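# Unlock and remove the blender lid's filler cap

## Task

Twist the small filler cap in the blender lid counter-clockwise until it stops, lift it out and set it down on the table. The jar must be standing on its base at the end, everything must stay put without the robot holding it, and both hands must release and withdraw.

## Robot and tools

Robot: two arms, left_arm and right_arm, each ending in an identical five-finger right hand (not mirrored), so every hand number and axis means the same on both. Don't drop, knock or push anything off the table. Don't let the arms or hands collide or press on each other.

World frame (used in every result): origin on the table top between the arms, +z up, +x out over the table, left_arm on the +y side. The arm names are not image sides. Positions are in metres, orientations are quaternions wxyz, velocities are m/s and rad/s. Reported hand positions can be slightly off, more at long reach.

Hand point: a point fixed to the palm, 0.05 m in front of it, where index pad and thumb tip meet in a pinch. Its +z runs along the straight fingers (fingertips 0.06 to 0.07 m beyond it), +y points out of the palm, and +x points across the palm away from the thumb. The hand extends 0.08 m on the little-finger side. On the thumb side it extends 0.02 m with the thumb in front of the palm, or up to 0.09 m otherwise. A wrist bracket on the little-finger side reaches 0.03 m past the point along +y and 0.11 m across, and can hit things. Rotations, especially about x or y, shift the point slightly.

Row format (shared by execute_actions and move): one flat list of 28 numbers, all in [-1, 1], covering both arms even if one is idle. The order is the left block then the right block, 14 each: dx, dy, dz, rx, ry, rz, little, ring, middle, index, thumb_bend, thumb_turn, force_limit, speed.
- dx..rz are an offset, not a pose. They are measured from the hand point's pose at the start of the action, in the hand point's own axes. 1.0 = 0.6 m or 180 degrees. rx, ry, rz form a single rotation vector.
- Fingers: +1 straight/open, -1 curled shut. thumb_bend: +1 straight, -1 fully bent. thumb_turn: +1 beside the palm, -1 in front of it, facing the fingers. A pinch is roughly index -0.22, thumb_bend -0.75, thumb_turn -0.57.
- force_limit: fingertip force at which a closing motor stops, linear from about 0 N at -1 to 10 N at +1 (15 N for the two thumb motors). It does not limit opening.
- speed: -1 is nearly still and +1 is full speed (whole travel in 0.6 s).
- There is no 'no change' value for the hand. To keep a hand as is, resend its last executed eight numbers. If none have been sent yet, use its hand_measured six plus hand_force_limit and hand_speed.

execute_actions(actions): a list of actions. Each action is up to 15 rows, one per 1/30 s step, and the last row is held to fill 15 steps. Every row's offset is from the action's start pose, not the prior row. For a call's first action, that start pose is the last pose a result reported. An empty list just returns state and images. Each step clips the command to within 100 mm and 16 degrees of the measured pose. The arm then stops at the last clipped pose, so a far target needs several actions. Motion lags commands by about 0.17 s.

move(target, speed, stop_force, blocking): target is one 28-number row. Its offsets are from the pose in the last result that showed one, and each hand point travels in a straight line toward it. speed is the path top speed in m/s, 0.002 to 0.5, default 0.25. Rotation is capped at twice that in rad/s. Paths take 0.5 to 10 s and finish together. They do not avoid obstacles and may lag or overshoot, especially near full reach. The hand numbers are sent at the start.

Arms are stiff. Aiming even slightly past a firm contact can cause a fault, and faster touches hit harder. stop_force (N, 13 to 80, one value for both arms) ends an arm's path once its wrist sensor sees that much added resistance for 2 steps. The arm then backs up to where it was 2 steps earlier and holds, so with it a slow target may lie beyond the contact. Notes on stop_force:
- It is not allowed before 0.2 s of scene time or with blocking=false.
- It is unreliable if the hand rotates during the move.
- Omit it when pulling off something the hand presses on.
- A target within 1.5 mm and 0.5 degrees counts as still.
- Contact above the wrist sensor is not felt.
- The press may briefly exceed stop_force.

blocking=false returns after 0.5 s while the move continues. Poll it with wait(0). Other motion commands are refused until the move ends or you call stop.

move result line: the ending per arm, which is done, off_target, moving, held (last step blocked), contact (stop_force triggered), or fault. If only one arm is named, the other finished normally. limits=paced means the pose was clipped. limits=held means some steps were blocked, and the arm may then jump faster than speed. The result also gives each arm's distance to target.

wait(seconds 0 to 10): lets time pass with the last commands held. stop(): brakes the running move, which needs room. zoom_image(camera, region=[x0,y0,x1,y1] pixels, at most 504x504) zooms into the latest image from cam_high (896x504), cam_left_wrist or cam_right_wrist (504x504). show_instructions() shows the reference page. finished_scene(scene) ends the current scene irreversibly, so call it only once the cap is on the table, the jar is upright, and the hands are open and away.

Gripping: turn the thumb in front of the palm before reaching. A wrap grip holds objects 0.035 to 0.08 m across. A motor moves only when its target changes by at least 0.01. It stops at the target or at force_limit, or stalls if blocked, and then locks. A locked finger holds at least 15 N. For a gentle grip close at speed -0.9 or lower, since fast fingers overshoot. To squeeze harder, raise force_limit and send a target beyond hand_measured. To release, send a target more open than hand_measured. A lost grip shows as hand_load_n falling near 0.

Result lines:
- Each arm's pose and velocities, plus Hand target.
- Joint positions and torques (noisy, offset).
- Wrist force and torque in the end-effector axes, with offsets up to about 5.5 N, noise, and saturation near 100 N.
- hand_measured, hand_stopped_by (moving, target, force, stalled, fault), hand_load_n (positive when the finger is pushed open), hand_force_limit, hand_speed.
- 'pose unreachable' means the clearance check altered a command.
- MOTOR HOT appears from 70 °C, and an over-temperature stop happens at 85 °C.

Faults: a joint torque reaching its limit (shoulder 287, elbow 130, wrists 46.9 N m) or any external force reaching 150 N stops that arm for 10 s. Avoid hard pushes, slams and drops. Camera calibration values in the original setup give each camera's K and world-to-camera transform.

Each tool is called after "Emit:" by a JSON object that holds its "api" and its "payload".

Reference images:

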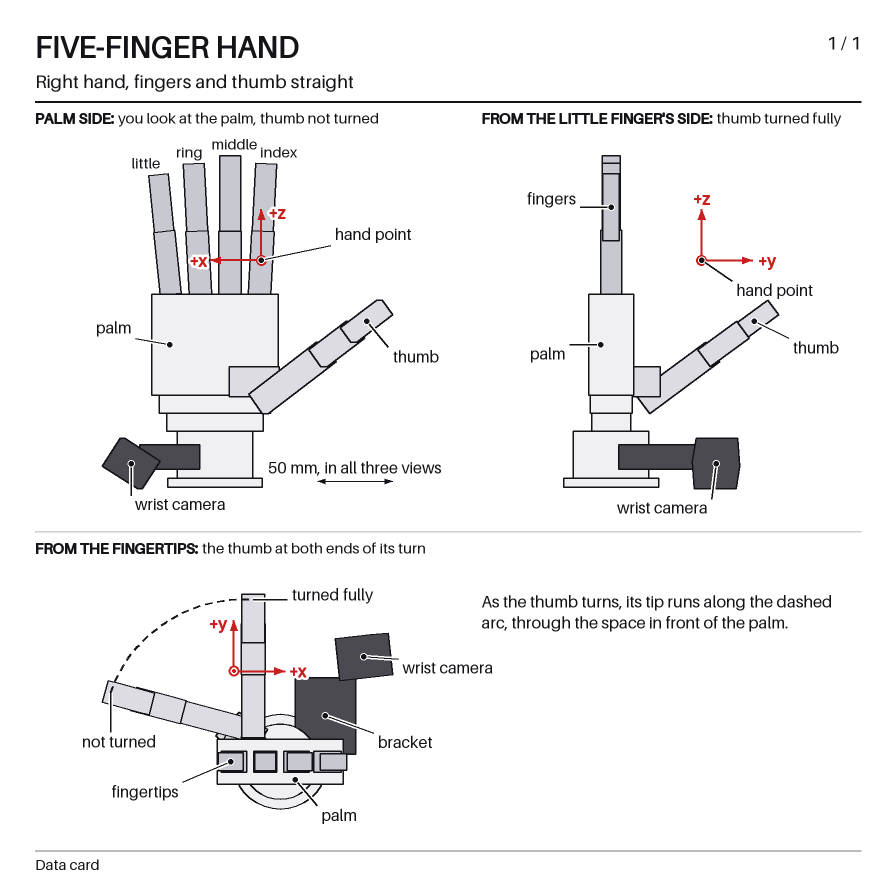

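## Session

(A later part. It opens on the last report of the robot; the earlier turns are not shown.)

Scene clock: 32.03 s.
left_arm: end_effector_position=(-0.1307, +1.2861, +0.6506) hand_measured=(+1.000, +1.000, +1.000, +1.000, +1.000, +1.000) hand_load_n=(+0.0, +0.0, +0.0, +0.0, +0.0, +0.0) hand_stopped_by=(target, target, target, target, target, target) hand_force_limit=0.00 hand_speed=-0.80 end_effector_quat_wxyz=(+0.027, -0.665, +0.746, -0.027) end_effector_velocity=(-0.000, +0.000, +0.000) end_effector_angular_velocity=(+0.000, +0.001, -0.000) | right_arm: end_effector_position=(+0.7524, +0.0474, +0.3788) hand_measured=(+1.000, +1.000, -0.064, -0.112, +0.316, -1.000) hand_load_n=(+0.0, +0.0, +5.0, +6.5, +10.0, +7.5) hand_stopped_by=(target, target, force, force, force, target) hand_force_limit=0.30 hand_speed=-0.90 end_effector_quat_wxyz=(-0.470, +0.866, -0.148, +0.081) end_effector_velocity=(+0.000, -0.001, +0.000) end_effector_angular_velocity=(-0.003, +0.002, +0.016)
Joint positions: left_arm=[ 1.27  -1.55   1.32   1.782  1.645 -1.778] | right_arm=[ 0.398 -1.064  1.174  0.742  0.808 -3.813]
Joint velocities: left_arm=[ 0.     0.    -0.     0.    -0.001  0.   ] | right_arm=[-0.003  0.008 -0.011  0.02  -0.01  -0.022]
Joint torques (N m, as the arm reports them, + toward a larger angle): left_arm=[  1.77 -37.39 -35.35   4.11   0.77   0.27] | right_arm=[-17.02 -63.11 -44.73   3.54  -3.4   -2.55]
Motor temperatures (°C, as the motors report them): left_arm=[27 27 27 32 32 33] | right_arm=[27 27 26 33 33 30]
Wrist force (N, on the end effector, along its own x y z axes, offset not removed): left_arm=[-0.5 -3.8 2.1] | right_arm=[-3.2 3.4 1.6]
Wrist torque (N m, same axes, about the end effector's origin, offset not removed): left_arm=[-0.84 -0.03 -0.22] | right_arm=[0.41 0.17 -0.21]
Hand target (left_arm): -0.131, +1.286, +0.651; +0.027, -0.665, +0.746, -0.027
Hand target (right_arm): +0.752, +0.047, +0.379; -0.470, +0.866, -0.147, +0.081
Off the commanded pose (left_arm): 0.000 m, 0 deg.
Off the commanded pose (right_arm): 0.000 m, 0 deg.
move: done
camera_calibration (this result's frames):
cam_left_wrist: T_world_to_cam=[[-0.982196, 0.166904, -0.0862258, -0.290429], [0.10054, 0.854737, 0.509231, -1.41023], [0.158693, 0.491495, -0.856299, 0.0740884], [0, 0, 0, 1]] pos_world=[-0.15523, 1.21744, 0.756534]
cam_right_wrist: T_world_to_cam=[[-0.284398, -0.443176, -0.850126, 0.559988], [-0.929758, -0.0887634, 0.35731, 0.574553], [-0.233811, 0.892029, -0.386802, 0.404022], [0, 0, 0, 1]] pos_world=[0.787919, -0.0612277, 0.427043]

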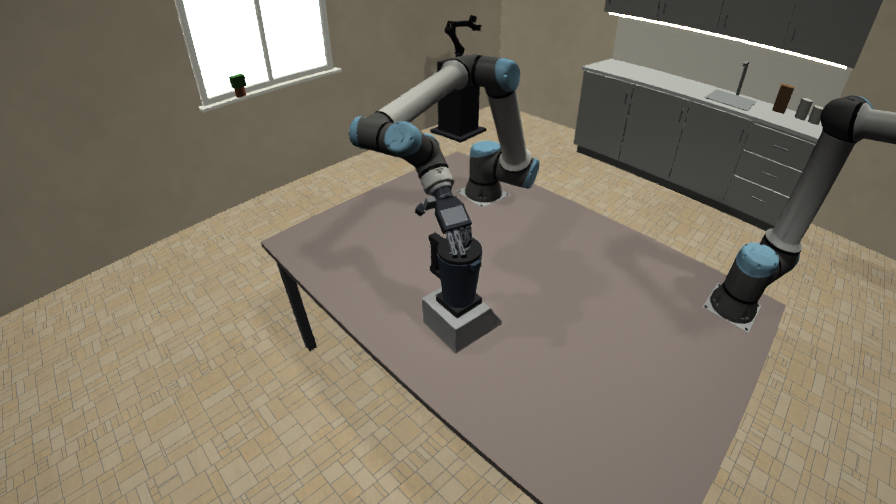

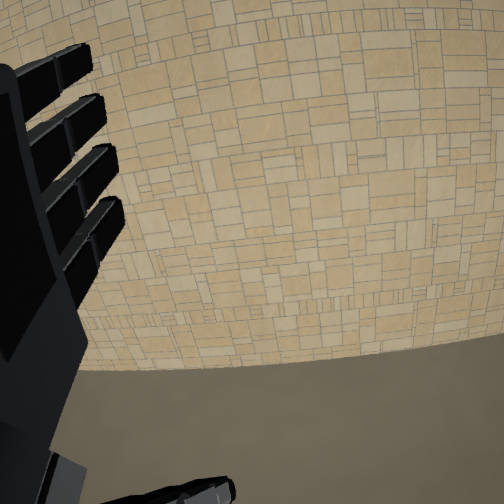

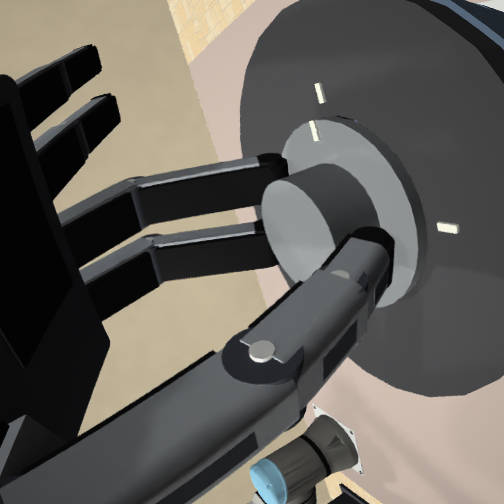

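Emit:
{"api": "move", "payload": {"target": [0,0,0,0,0,0, 1,1,1,1,1,1,0,-0.8, -0.00117,-0.01677,-0.01089,0,0.00466,0.00303, 1,1,-0.4,-0.4,-0.1,-1,0.3,-0.9], "speed": 0.025}}

Scene clock: 33.20 s.
left_arm: end_effector_position=(-0.1307, +1.2861, +0.6506) hand_measured=(+1.000, +1.000, +1.000, +1.000, +1.000, +1.000) hand_load_n=(+0.0, +0.0, +0.0, +0.0, +0.0, +0.0) hand_stopped_by=(target, target, target, target, target, target) hand_force_limit=0.00 hand_speed=-0.80 end_effector_quat_wxyz=(+0.027, -0.665, +0.746, -0.027) end_effector_velocity=(+0.001, +0.000, -0.000) end_effector_angular_velocity=(-0.001, -0.002, +0.000) | right_arm: end_effector_position=(+0.7517, +0.0476, +0.3904) hand_measured=(+1.000, +1.000, -0.064, -0.112, +0.316, -1.000) hand_load_n=(+0.0, +0.0, +6.0, +4.0, +10.5, +0.5) hand_stopped_by=(target, target, force, force, force, target) hand_force_limit=0.30 hand_speed=-0.90 end_effector_quat_wxyz=(-0.470, +0.865, -0.155, +0.085) end_effector_velocity=(-0.001, -0.000, +0.001) end_effector_angular_velocity=(-0.001, +0.002, -0.004)
Joint positions: left_arm=[ 1.27  -1.55   1.32   1.782  1.645 -1.778] | right_arm=[ 0.4   -1.074  1.166  0.746  0.821 -3.793]
Joint velocities: left_arm=[-0.     0.001  0.    -0.     0.002 -0.001] | right_arm=[ 0.001 -0.002  0.001  0.001  0.003  0.004]
Joint torques (N m, as the arm reports them, + toward a larger angle): left_arm=[  3.18 -38.   -36.33   4.12   0.77   0.12] | right_arm=[  13.25 -100.56  -46.66    4.61    1.79    2.13]
Motor temperatures (°C, as the motors report them): left_arm=[27 27 27 32 32 33] | right_arm=[27 27 26 33 33 30]
Wrist force (N, on the end effector, along its own x y z axes, offset not removed): left_arm=[-1.2 -3.6 1.2] | right_arm=[1.0 3.2 3.8]
Wrist torque (N m, same axes, about the end effector's origin, offset not removed): left_arm=[-0.68 0.14 -0.26] | right_arm=[0.20 -0.27 -0.37]
Hand target (left_arm): -0.131, +1.286, +0.651; +0.027, -0.665, +0.746, -0.027
Hand target (right_arm): +0.752, +0.048, +0.391; -0.470, +0.865, -0.155, +0.085
Off the commanded pose (left_arm): 0.000 m, 0 deg.
Off the commanded pose (right_arm): 0.000 m, 0 deg.
move: done
camera_calibration (this result's frames):
cam_left_wrist: T_world_to_cam=[[-0.982196, 0.166904, -0.0862258, -0.290429], [0.10054, 0.854737, 0.509231, -1.41023], [0.158693, 0.491495, -0.8563, 0.0740886], [0, 0, 0, 1]] pos_world=[-0.15523, 1.21744, 0.756534]
cam_right_wrist: T_world_to_cam=[[-0.291841, -0.438304, -0.850129, 0.575129], [-0.931115, -0.073091, 0.357326, 0.570077], [-0.218754, 0.89585, -0.386781, 0.396676], [0, 0, 0, 1]] pos_world=[0.785428, -0.0616134, 0.438657]

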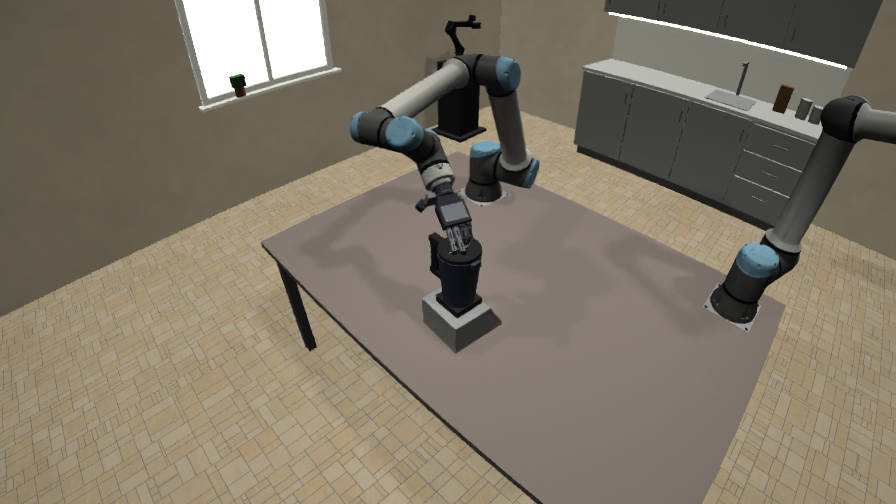

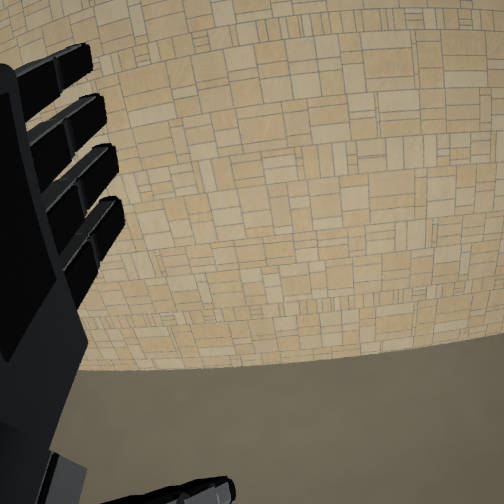

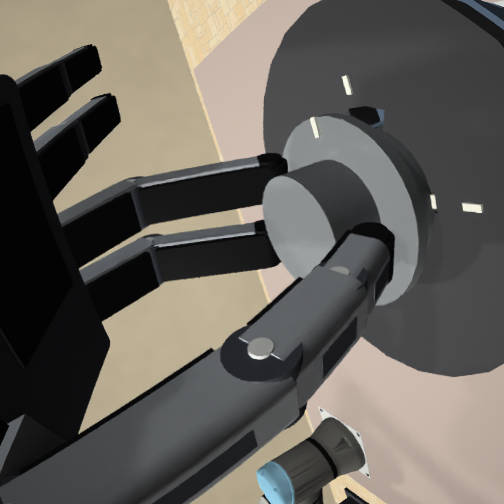

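Emit:
{"api": "move", "payload": {"target": [0,0,0,0,0,0, 1,1,1,1,1,1,0,-0.8, 0,-0.0629,-0.04085,0,0,0, 1,1,-0.4,-0.4,-0.1,-1,0.3,-0.9], "speed": 0.06}}

Scene clock: 34.50 s.
left_arm: end_effector_position=(-0.1307, +1.2861, +0.6506) hand_measured=(+1.000, +1.000, +1.000, +1.000, +1.000, +1.000) hand_load_n=(+0.0, +0.0, +0.0, +0.0, +0.0, +0.0) hand_stopped_by=(target, target, target, target, target, target) hand_force_limit=0.00 hand_speed=-0.80 end_effector_quat_wxyz=(+0.027, -0.665, +0.746, -0.027) end_effector_velocity=(-0.000, -0.001, +0.000) end_effector_angular_velocity=(+0.000, +0.001, +0.000) | right_arm: end_effector_position=(+0.7516, +0.0476, +0.4352) hand_measured=(+1.000, +1.000, -0.064, -0.112, +0.316, -1.000) hand_load_n=(+0.0, +0.0, +6.0, +4.0, +10.5, +0.5) hand_stopped_by=(target, target, force, force, force, target) hand_force_limit=0.30 hand_speed=-0.90 end_effector_quat_wxyz=(-0.470, +0.865, -0.155, +0.085) end_effector_velocity=(+0.000, +0.001, +0.002) end_effector_angular_velocity=(-0.001, -0.001, +0.002)
Joint positions: left_arm=[ 1.27  -1.55   1.32   1.782  1.645 -1.778] | right_arm=[ 0.4   -1.078  1.095  0.822  0.821 -3.793]
Joint velocities: left_arm=[-0.    -0.001  0.     0.001 -0.001 -0.   ] | right_arm=[ 0.001  0.001 -0.006  0.005 -0.    -0.002]
Joint torques (N m, as the arm reports them, + toward a larger angle): left_arm=[  1.41 -40.13 -36.25   3.88   0.3   -0.03] | right_arm=[-15.99 -63.38 -46.41   4.69  -3.8   -2.72]
Motor temperatures (°C, as the motors report them): left_arm=[27 27 27 32 32 33] | right_arm=[27 27 26 33 33 30]
Wrist force (N, on the end effector, along its own x y z axes, offset not removed): left_arm=[0.0 -4.6 1.7] | right_arm=[-0.1 3.0 3.3]
Wrist torque (N m, same axes, about the end effector's origin, offset not removed): left_arm=[-0.92 -0.07 -0.20] | right_arm=[0.16 -0.08 -0.40]
Hand target (left_arm): -0.131, +1.286, +0.651; +0.027, -0.665, +0.746, -0.027
Hand target (right_arm): +0.752, +0.048, +0.435; -0.470, +0.865, -0.155, +0.085
Off the commanded pose (left_arm): 0.000 m, 0 deg.
Off the commanded pose (right_arm): 0.000 m, 0 deg.
move: done
camera_calibration (this result's frames):
cam_left_wrist: T_world_to_cam=[[-0.982196, 0.166904, -0.0862259, -0.290429], [0.10054, 0.854737, 0.509231, -1.41023], [0.158693, 0.491495, -0.856299, 0.0740886], [0, 0, 0, 1]] pos_world=[-0.15523, 1.21744, 0.756534]
cam_right_wrist: T_world_to_cam=[[-0.291704, -0.438234, -0.850211, 0.613103], [-0.93118, -0.0730911, 0.357158, 0.554075], [-0.218662, 0.895884, -0.386754, 0.413978], [0, 0, 0, 1]] pos_world=[0.785309, -0.061696, 0.483482]

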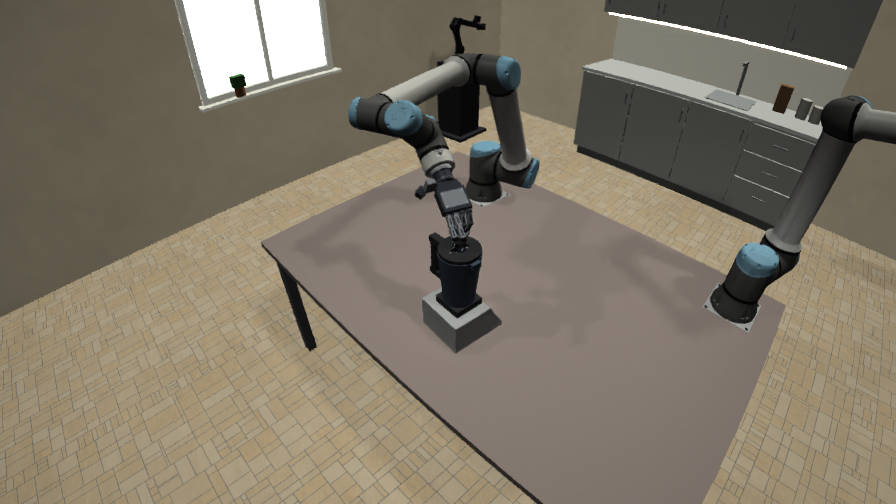

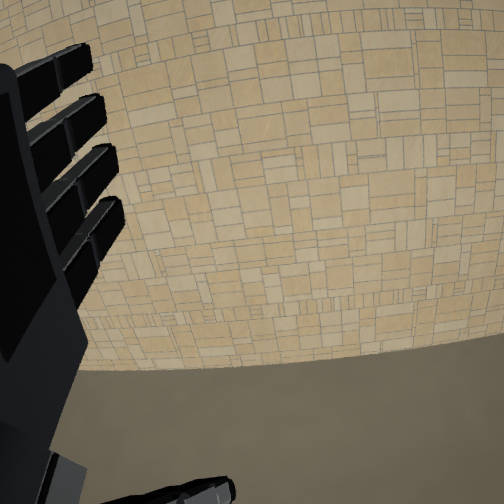

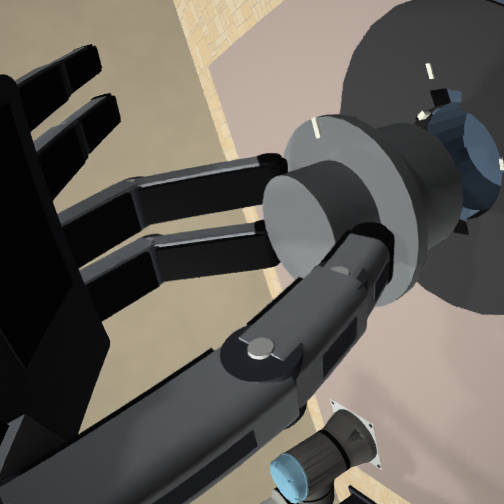

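Emit:
{"api": "zoom_image", "payload": {"camera": "cam_right_wrist", "region": [254, 40, 504, 310]}}

Emit:
{"api": "zoom_image", "payload": {"camera": "cam_high", "region": [410, 170, 510, 280]}}

Region (254, 40, 504, 310) of cam_right_wrist's 504x504 image, scaled by 1.867, with more detail than that image has; it fills the left 467 columns of this view, and the rest is white.

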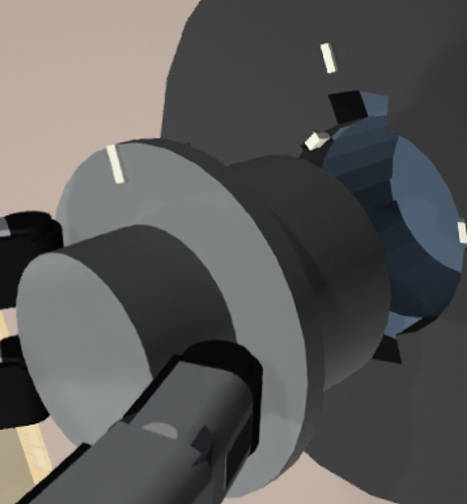

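Region (410, 170, 510, 280) of cam_high's 896x504 image, scaled by 4.582, with more detail than that image has; it fills the left 458 columns of this view, and the rest is white.

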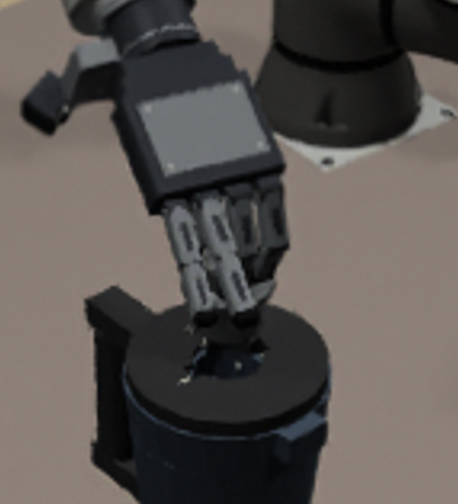

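Emit:
{"api": "move", "payload": {"target": [0,0,0,0,0,0, 1,1,1,1,1,1,0,-0.8, -0.15788,0.14718,-0.19685,0,0.06993,0.04533, 1,1,-0.4,-0.4,-0.1,-1,0.3,-0.9], "speed": 0.3}}

Scene clock: 37.00 s.
left_arm: end_effector_position=(-0.1307, +1.2861, +0.6506) hand_measured=(+1.000, +1.000, +1.000, +1.000, +1.000, +1.000) hand_load_n=(+0.0, +0.0, +0.0, +0.0, +0.0, +0.0) hand_stopped_by=(target, target, target, target, target, target) hand_force_limit=0.00 hand_speed=-0.80 end_effector_quat_wxyz=(+0.027, -0.665, +0.746, -0.027) end_effector_velocity=(-0.000, +0.000, -0.000) end_effector_angular_velocity=(+0.000, +0.001, -0.001) | right_arm: end_effector_position=(+0.6117, -0.0572, +0.4250) hand_measured=(+1.000, +1.000, -0.064, -0.112, +0.316, -1.000) hand_load_n=(+0.0, +0.0, +6.0, +4.0, +10.5, +0.5) hand_stopped_by=(target, target, force, force, force, target) hand_force_limit=0.30 hand_speed=-0.90 end_effector_quat_wxyz=(-0.455, +0.837, -0.266, +0.146) end_effector_velocity=(-0.002, -0.001, +0.001) end_effector_angular_velocity=(+0.000, -0.003, -0.002)
Joint positions: left_arm=[ 1.27  -1.55   1.32   1.782  1.645 -1.778] | right_arm=[ 0.336 -1.455  1.593  0.588  0.961 -3.614]
Joint velocities: left_arm=[-0.     0.     0.     0.    -0.001  0.001] | right_arm=[-0.    -0.006  0.006 -0.004  0.001  0.001]
Joint torques (N m, as the arm reports them, + toward a larger angle): left_arm=[  1.24 -39.02 -35.86   3.9    0.48   0.05] | right_arm=[-16.25 -69.15 -31.57  -0.55   1.99   2.04]
Motor temperatures (°C, as the motors report them): left_arm=[27 27 27 32 32 33] | right_arm=[27 27 26 33 33 30]
Wrist force (N, on the end effector, along its own x y z axes, offset not removed): left_arm=[-0.2 -5.1 1.9] | right_arm=[-0.8 3.3 0.9]
Wrist torque (N m, same axes, about the end effector's origin, offset not removed): left_arm=[-0.98 -0.11 -0.31] | right_arm=[0.32 0.05 -0.41]
Hand target (left_arm): -0.131, +1.286, +0.651; +0.027, -0.665, +0.746, -0.027
Hand target (right_arm): +0.611, -0.057, +0.425; -0.455, +0.837, -0.267, +0.146
Off the commanded pose (left_arm): 0.000 m, 0 deg.
Off the commanded pose (right_arm): 0.000 m, 0 deg.
move: done
camera_calibration (this result's frames):
cam_left_wrist: T_world_to_cam=[[-0.982196, 0.166904, -0.0862259, -0.290429], [0.10054, 0.854737, 0.509231, -1.41023], [0.158693, 0.491495, -0.856299, 0.0740884], [0, 0, 0, 1]] pos_world=[-0.15523, 1.21744, 0.756534]
cam_right_wrist: T_world_to_cam=[[-0.395188, -0.347796, -0.850215, 0.586135], [-0.918377, 0.170014, 0.357323, 0.425829], [0.0202734, 0.922027, -0.386595, 0.328527], [0, 0, 0, 1]] pos_world=[0.616044, -0.171452, 0.473189]

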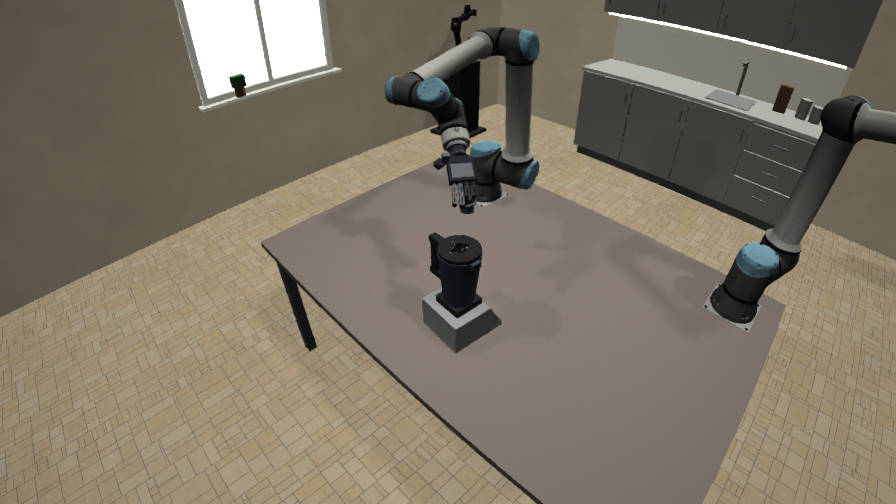

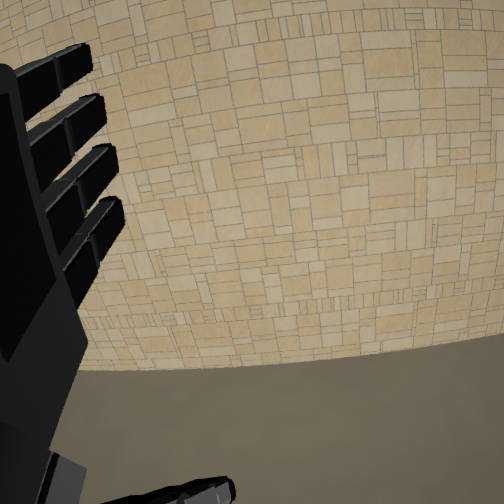

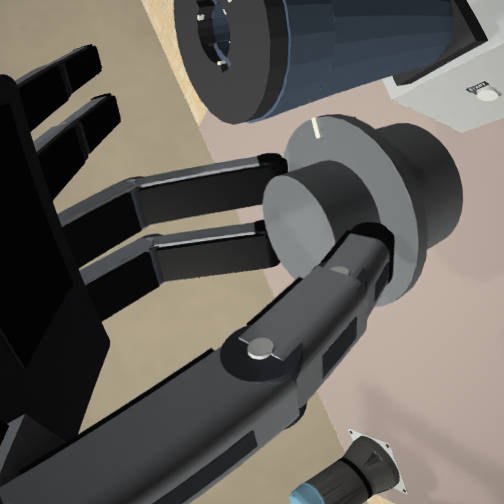

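Emit:
{"api": "zoom_image", "payload": {"camera": "cam_right_wrist", "region": [254, 90, 504, 320]}}

Region (254, 90, 504, 320) of cam_right_wrist's 504x504 image, scaled by 2.016, with more detail than that image has; it fills the top 464 rows of this view, and the rest is white.

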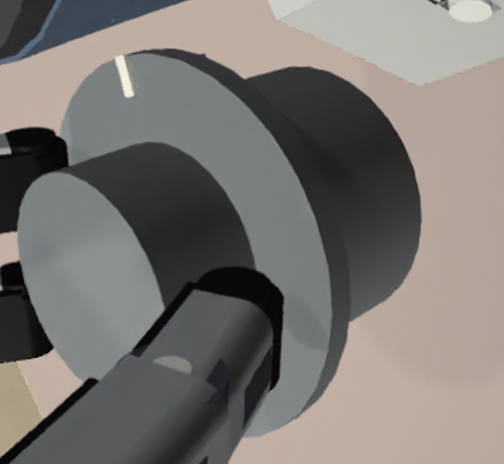

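Emit:
{"api": "move", "payload": {"target": [0,0,0,0,0,0, 1,1,1,1,1,1,0,-0.8, -0.19532,0.58248,0.18193,0,0,0, 1,1,-0.4,-0.4,-0.1,-1,0.3,-0.9], "speed": 0.3}}

Scene clock: 39.57 s.
left_arm: end_effector_position=(-0.1307, +1.2861, +0.6506) hand_measured=(+1.000, +1.000, +1.000, +1.000, +1.000, +1.000) hand_load_n=(+0.0, +0.0, +0.0, +0.0, +0.0, +0.0) hand_stopped_by=(target, target, target, target, target, target) hand_force_limit=0.00 hand_speed=-0.80 end_effector_quat_wxyz=(+0.027, -0.665, +0.746, -0.027) end_effector_velocity=(-0.000, +0.000, -0.000) end_effector_angular_velocity=(-0.000, +0.001, +0.000) | right_arm: end_effector_position=(+0.4595, -0.0695, +0.0726) hand_measured=(+1.000, +1.000, -0.064, -0.112, +0.316, -1.000) hand_load_n=(+0.0, +0.0, +6.0, +4.0, +10.5, +0.5) hand_stopped_by=(target, target, force, force, force, target) hand_force_limit=0.30 hand_speed=-0.90 end_effector_quat_wxyz=(-0.455, +0.837, -0.266, +0.146) end_effector_velocity=(-0.001, +0.001, -0.003) end_effector_angular_velocity=(+0.002, -0.001, -0.000)
Joint positions: left_arm=[ 1.27  -1.55   1.32   1.782  1.645 -1.778] | right_arm=[ 0.381 -1.392  2.228 -0.129  0.994 -3.579]
Joint velocities: left_arm=[-0.     0.    -0.     0.    -0.001 -0.   ] | right_arm=[ 0.001  0.003  0.003 -0.009  0.     0.003]
Joint torques (N m, as the arm reports them, + toward a larger angle): left_arm=[  2.81 -38.6  -36.19   3.95   0.61   0.17] | right_arm=[ 13.96 -24.69 -19.8   -0.86   1.87   2.06]
Motor temperatures (°C, as the motors report them): left_arm=[27 27 27 32 32 33] | right_arm=[27 27 26 33 33 30]
Wrist force (N, on the end effector, along its own x y z axes, offset not removed): left_arm=[0.8 -4.8 0.5] | right_arm=[1.2 4.7 1.8]
Wrist torque (N m, same axes, about the end effector's origin, offset not removed): left_arm=[-0.85 -0.16 -0.20] | right_arm=[0.49 -0.30 -0.28]
Hand target (left_arm): -0.131, +1.286, +0.651; +0.027, -0.665, +0.746, -0.027
Hand target (right_arm): +0.459, -0.070, +0.072; -0.455, +0.837, -0.266, +0.146
Off the commanded pose (left_arm): 0.000 m, 0 deg.
Off the commanded pose (right_arm): 0.001 m, 0 deg.
move: done
camera_calibration (this result's frames):
cam_left_wrist: T_world_to_cam=[[-0.982196, 0.166904, -0.0862258, -0.290429], [0.10054, 0.854737, 0.509231, -1.41023], [0.158693, 0.491495, -0.856299, 0.0740885], [0, 0, 0, 1]] pos_world=[-0.15523, 1.21744, 0.756534]
cam_right_wrist: T_world_to_cam=[[-0.39525, -0.347943, -0.850125, 0.222092], [-0.918352, 0.169999, 0.357393, 0.41409], [0.0201683, 0.921974, -0.386726, 0.20682], [0, 0, 0, 1]] pos_world=[0.463891, -0.183802, 0.120796]

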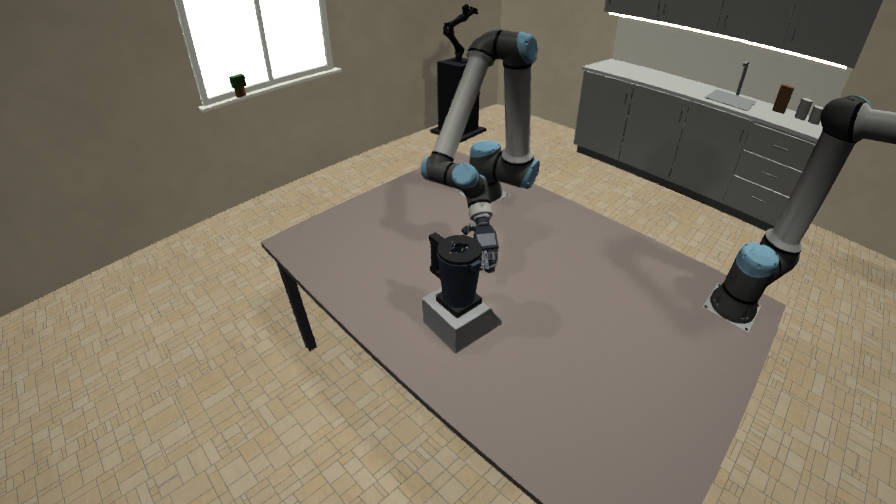

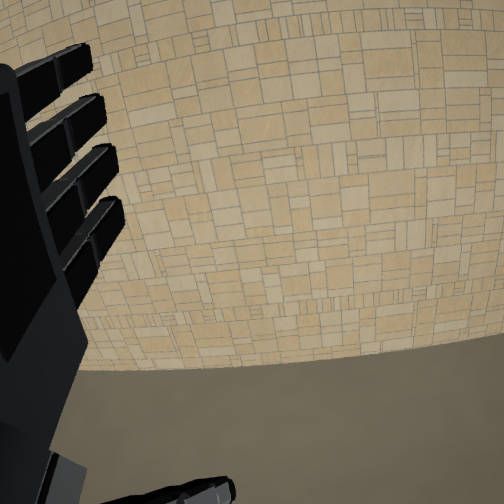

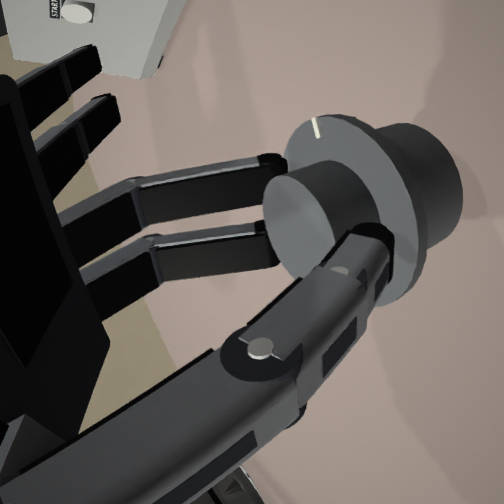

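Emit:
{"api": "move", "payload": {"target": [0,0,0,0,0,0, 1,1,1,1,1,1,0,-0.8, 0,0.03079,0.01992,0,0,0, 1,1,-0.4,-0.4,-0.1,-1,0.3,-0.9], "speed": 0.012, "stop_force": 13}}

Scene clock: 41.43 s.
left_arm: end_effector_position=(-0.1307, +1.2861, +0.6506) hand_measured=(+1.000, +1.000, +1.000, +1.000, +1.000, +1.000) hand_load_n=(+0.0, +0.0, +0.0, +0.0, +0.0, +0.0) hand_stopped_by=(target, target, target, target, target, target) hand_force_limit=0.00 hand_speed=-0.80 end_effector_quat_wxyz=(+0.027, -0.665, +0.746, -0.027) end_effector_velocity=(-0.000, -0.000, +0.000) end_effector_angular_velocity=(-0.002, +0.000, -0.000) | right_arm: end_effector_position=(+0.4594, -0.0696, +0.0566) hand_measured=(+1.000, +1.000, -0.064, -0.112, +0.316, -1.000) hand_load_n=(+0.0, +0.0, +6.0, +4.5, +10.5, +0.0) hand_stopped_by=(target, target, force, force, force, target) hand_force_limit=0.30 hand_speed=-0.90 end_effector_quat_wxyz=(-0.455, +0.837, -0.266, +0.146) end_effector_velocity=(+0.002, +0.000, +0.005) end_effector_angular_velocity=(+0.001, -0.001, -0.002)
Joint positions: left_arm=[ 1.27  -1.55   1.32   1.782  1.645 -1.778] | right_arm=[ 0.381 -1.368  2.238 -0.164  0.994 -3.579]
Joint velocities: left_arm=[-0.    -0.    -0.     0.002  0.     0.   ] | right_arm=[-0.001 -0.007 -0.005  0.009  0.001  0.001]
Joint torques (N m, as the arm reports them, + toward a larger angle): left_arm=[ -0.35 -39.41 -35.93   3.82   0.53   0.07] | right_arm=[-14.77 -60.87 -30.86   3.48  -1.85  -2.42]
Motor temperatures (°C, as the motors report them): left_arm=[27 27 27 32 32 33] | right_arm=[27 27 26 33 33 30]
Wrist force (N, on the end effector, along its own x y z axes, offset not removed): left_arm=[-0.2 -3.1 1.8] | right_arm=[0.4 4.3 2.7]
Wrist torque (N m, same axes, about the end effector's origin, offset not removed): left_arm=[-0.70 -0.06 -0.24] | right_arm=[0.38 -0.19 -0.33]
Hand target (left_arm): -0.131, +1.286, +0.651; +0.027, -0.665, +0.746, -0.027
Hand target (right_arm): +0.460, -0.070, +0.057; -0.455, +0.837, -0.266, +0.146
Off the commanded pose (left_arm): 0.000 m, 0 deg.
Off the commanded pose (right_arm): 0.006 m, 0 deg.
move: contact (right_arm)
camera_calibration (this result's frames):
cam_left_wrist: T_world_to_cam=[[-0.982196, 0.166904, -0.0862258, -0.290429], [0.10054, 0.854737, 0.509231, -1.41023], [0.158693, 0.491495, -0.856299, 0.0740884], [0, 0, 0, 1]] pos_world=[-0.15523, 1.21744, 0.756534]
cam_right_wrist: T_world_to_cam=[[-0.395457, -0.348, -0.850006, 0.208551], [-0.918264, 0.170068, 0.357587, 0.419636], [0.0201182, 0.92194, -0.38681, 0.200715], [0, 0, 0, 1]] pos_world=[0.463771, -0.183838, 0.104852]

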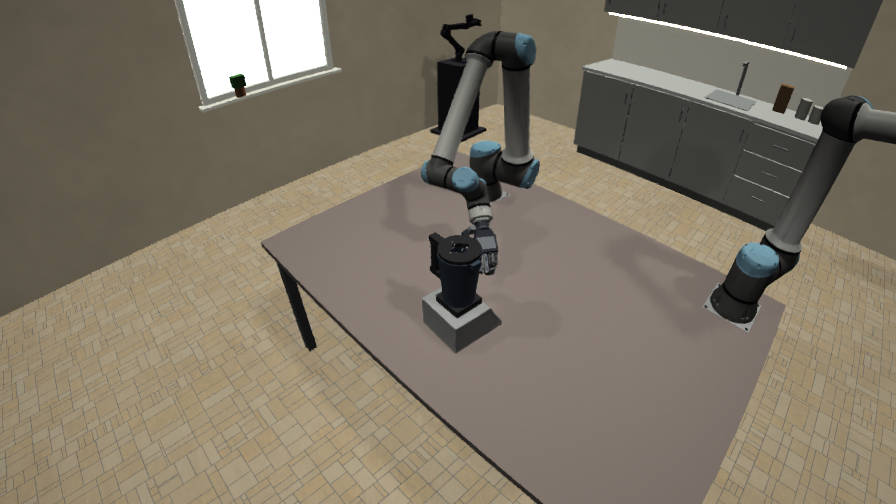

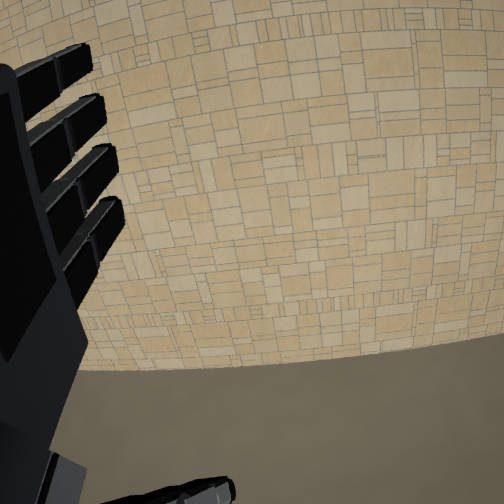

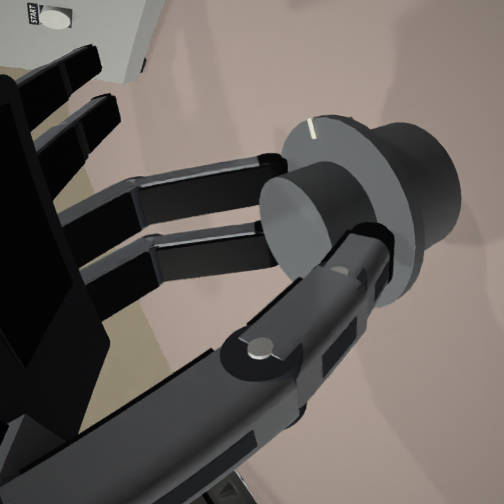

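Emit:
{"api": "move", "payload": {"target": [0,0,0,0,0,0, 1,1,1,1,1,1,0,-0.8, 0,0.0004,0.0003,0,0,0, 1,1,0.25,0.25,0.55,-1,0.3,-0.5], "speed": 0.01}}

Emit:
{"api": "move", "payload": {"target": [0,0,0,0,0,0, 1,1,1,1,1,1,0,-0.8, 0,-0.16,-0.17,0,0,0, 1,1,0.25,0.25,0.55,-1,0.3,-0.5], "speed": 0.2}}

Scene clock: 42.27 s.
left_arm: end_effector_position=(-0.1307, +1.2861, +0.6506) hand_measured=(+1.000, +1.000, +1.000, +1.000, +1.000, +1.000) hand_load_n=(+0.0, +0.0, +0.0, +0.0, +0.0, +0.0) hand_stopped_by=(target, target, target, target, target, target) hand_force_limit=0.00 hand_speed=-0.80 end_effector_quat_wxyz=(+0.027, -0.665, +0.746, -0.027) end_effector_velocity=(+0.000, +0.000, -0.000) end_effector_angular_velocity=(-0.000, -0.001, +0.000) | right_arm: end_effector_position=(+0.4594, -0.0696, +0.0563) hand_measured=(+1.000, +1.000, +0.250, +0.250, +0.550, -1.000) hand_load_n=(+0.0, +0.0, +0.0, +0.0, +0.0, +0.0) hand_stopped_by=(target, target, target, target, target, target) hand_force_limit=0.30 hand_speed=-0.50 end_effector_quat_wxyz=(-0.455, +0.837, -0.266, +0.146) end_effector_velocity=(-0.000, -0.000, -0.001) end_effector_angular_velocity=(-0.000, -0.000, -0.000)
Joint positions: left_arm=[ 1.27  -1.55   1.32   1.782  1.645 -1.778] | right_arm=[ 0.381 -1.367  2.238 -0.165  0.994 -3.579]
Joint velocities: left_arm=[ 0.     0.    -0.    -0.     0.001 -0.   ] | right_arm=[-0.     0.     0.001 -0.001 -0.    -0.   ]
Joint torques (N m, as the arm reports them, + toward a larger angle): left_arm=[  1.21 -38.21 -36.25   3.8    0.47   0.22] | right_arm=[ -3.82 -25.89 -18.31  -0.89  -0.79  -0.11]
Motor temperatures (°C, as the motors report them): left_arm=[27 27 27 32 32 33] | right_arm=[27 27 26 33 33 30]
Wrist force (N, on the end effector, along its own x y z axes, offset not removed): left_arm=[0.1 -5.2 2.7] | right_arm=[-0.8 3.5 2.2]
Wrist torque (N m, same axes, about the end effector's origin, offset not removed): left_arm=[-1.02 -0.12 -0.17] | right_arm=[0.32 -0.02 -0.38]
Hand target (left_arm): -0.131, +1.286, +0.651; +0.027, -0.665, +0.746, -0.027
Hand target (right_arm): +0.459, -0.070, +0.056; -0.455, +0.837, -0.266, +0.146
Off the commanded pose (left_arm): 0.000 m, 0 deg.
Off the commanded pose (right_arm): 0.000 m, 0 deg.
move: done
camera_calibration (this result's frames):
cam_left_wrist: T_world_to_cam=[[-0.982196, 0.166904, -0.0862258, -0.290429], [0.10054, 0.854737, 0.509231, -1.41023], [0.158693, 0.491495, -0.856299, 0.0740885], [0, 0, 0, 1]] pos_world=[-0.15523, 1.21744, 0.756534]
cam_right_wrist: T_world_to_cam=[[-0.395436, -0.347995, -0.850018, 0.208335], [-0.918273, 0.170065, 0.357564, 0.419758], [0.0201282, 0.921942, -0.386804, 0.200603], [0, 0, 0, 1]] pos_world=[0.463798, -0.183831, 0.104592]

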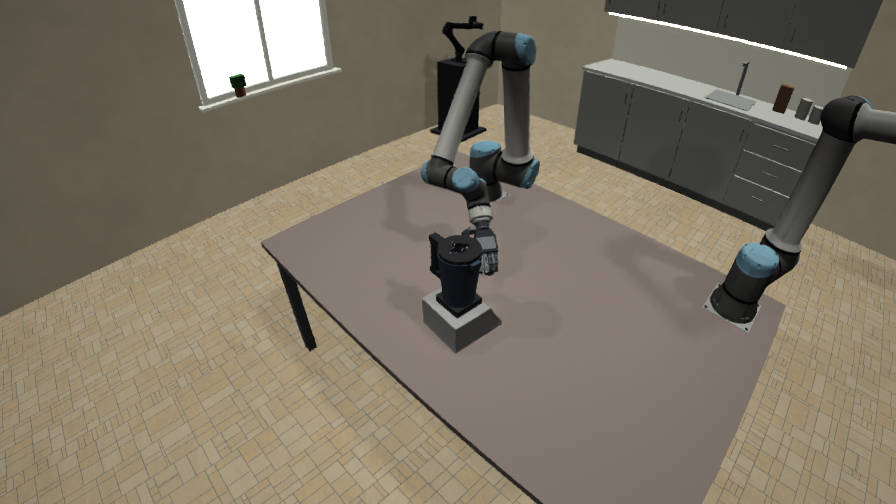

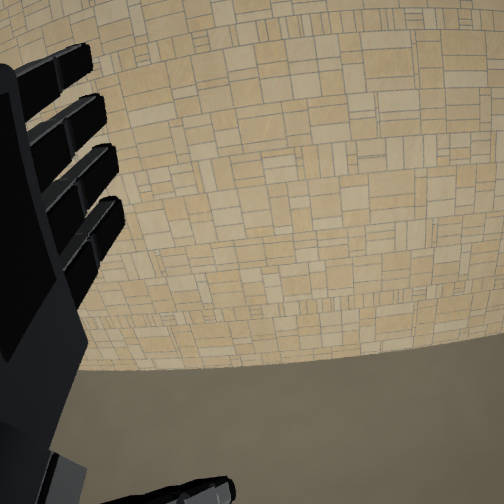

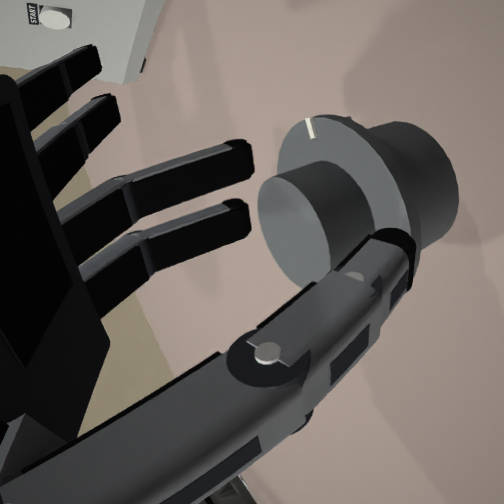

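Scene clock: 43.63 s.
left_arm: end_effector_position=(-0.1307, +1.2861, +0.6506) hand_measured=(+1.000, +1.000, +1.000, +1.000, +1.000, +1.000) hand_load_n=(+0.0, +0.0, +0.0, +0.0, +0.0, +0.0) hand_stopped_by=(target, target, target, target, target, target) hand_force_limit=0.00 hand_speed=-0.80 end_effector_quat_wxyz=(+0.027, -0.665, +0.746, -0.027) end_effector_velocity=(-0.000, +0.000, -0.000) end_effector_angular_velocity=(+0.000, +0.001, +0.001) | right_arm: end_effector_position=(+0.4401, -0.0967, +0.1919) hand_measured=(+1.000, +1.000, +0.250, +0.250, +0.550, -1.000) hand_load_n=(+0.0, +0.0, +0.0, +0.0, +0.0, +0.0) hand_stopped_by=(target, target, target, target, target, target) hand_force_limit=0.30 hand_speed=-0.50 end_effector_quat_wxyz=(-0.455, +0.837, -0.266, +0.146) end_effector_velocity=(+0.001, -0.000, +0.004) end_effector_angular_velocity=(-0.000, -0.003, +0.001)
Joint positions: left_arm=[ 1.27  -1.55   1.32   1.782  1.645 -1.778] | right_arm=[ 0.324 -1.598  2.184  0.146  0.952 -3.624]
Joint velocities: left_arm=[ 0.     0.     0.    -0.    -0.001 -0.001] | right_arm=[-0.001 -0.004 -0.004  0.007 -0.001 -0.002]
Joint torques (N m, as the arm reports them, + toward a larger angle): left_arm=[  0.4  -39.04 -35.93   3.85   0.49   0.12] | right_arm=[-16.11 -50.11 -38.77   3.44  -3.07  -2.62]
Motor temperatures (°C, as the motors report them): left_arm=[27 27 27 32 32 33] | right_arm=[27 27 26 33 33 30]
Wrist force (N, on the end effector, along its own x y z axes, offset not removed): left_arm=[2.1 -3.9 1.7] | right_arm=[-0.9 4.6 1.8]
Wrist torque (N m, same axes, about the end effector's origin, offset not removed): left_arm=[-0.79 -0.39 -0.16] | right_arm=[0.48 0.00 -0.37]
Hand target (left_arm): -0.131, +1.286, +0.651; +0.027, -0.665, +0.746, -0.027
Hand target (right_arm): +0.440, -0.097, +0.192; -0.455, +0.837, -0.266, +0.146
Off the commanded pose (left_arm): 0.000 m, 0 deg.
Off the commanded pose (right_arm): 0.001 m, 0 deg.
move: done
camera_calibration (this result's frames):
cam_left_wrist: T_world_to_cam=[[-0.982196, 0.166904, -0.0862259, -0.290429], [0.10054, 0.854737, 0.509231, -1.41023], [0.158693, 0.491495, -0.856299, 0.0740886], [0, 0, 0, 1]] pos_world=[-0.15523, 1.21744, 0.756534]
cam_right_wrist: T_world_to_cam=[[-0.395443, -0.347921, -0.850044, 0.306489], [-0.918269, 0.170071, 0.357572, 0.358119], [0.0201613, 0.921969, -0.386739, 0.278407], [0, 0, 0, 1]] pos_world=[0.444436, -0.210955, 0.240147]

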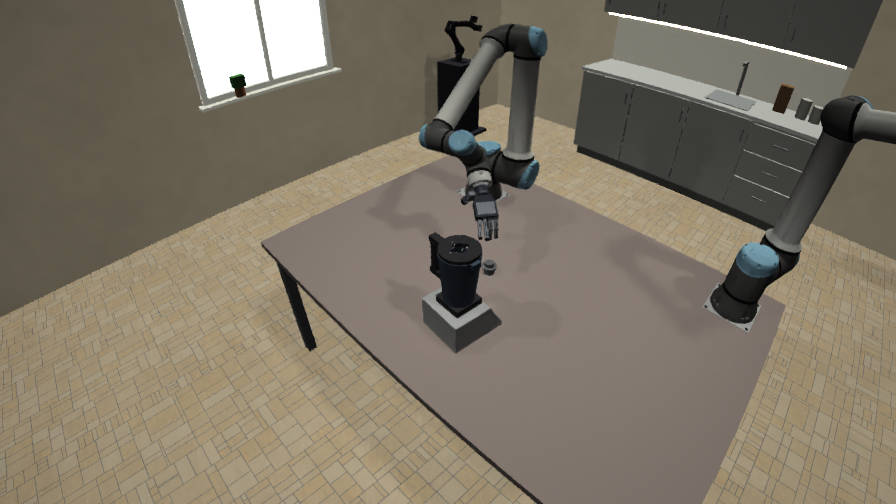

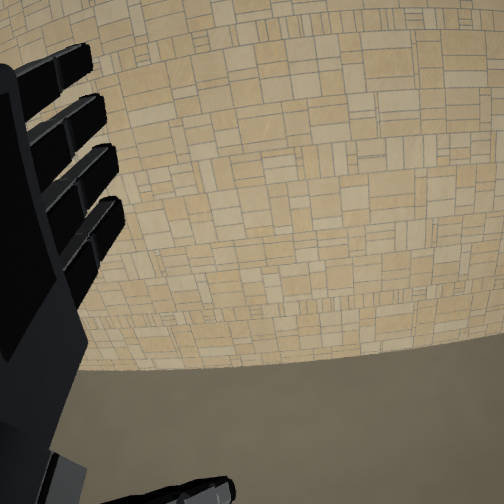

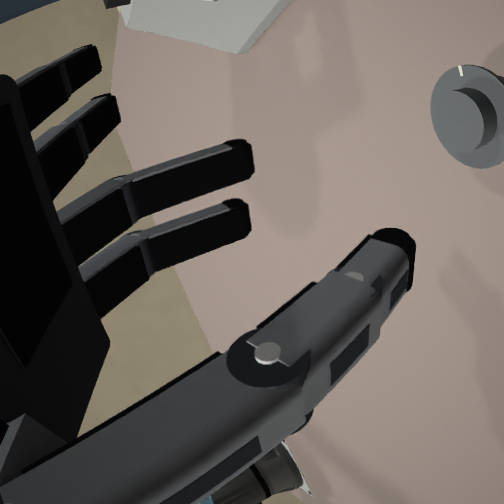

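Emit:
{"api": "zoom_image", "payload": {"camera": "cam_high", "region": [400, 190, 540, 360]}}

Region (400, 190, 540, 360) of cam_high's 896x504 image, scaled by 2.965, with more detail than that image has; it fills the left 415 columns of this view, and the rest is white.

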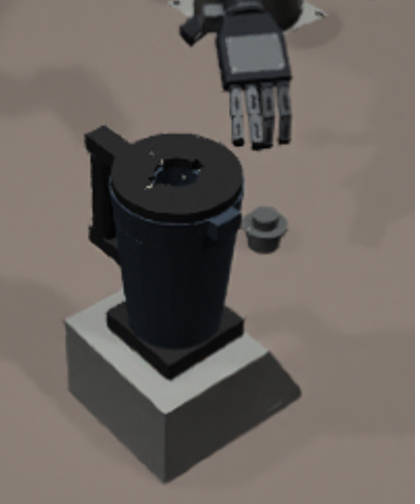

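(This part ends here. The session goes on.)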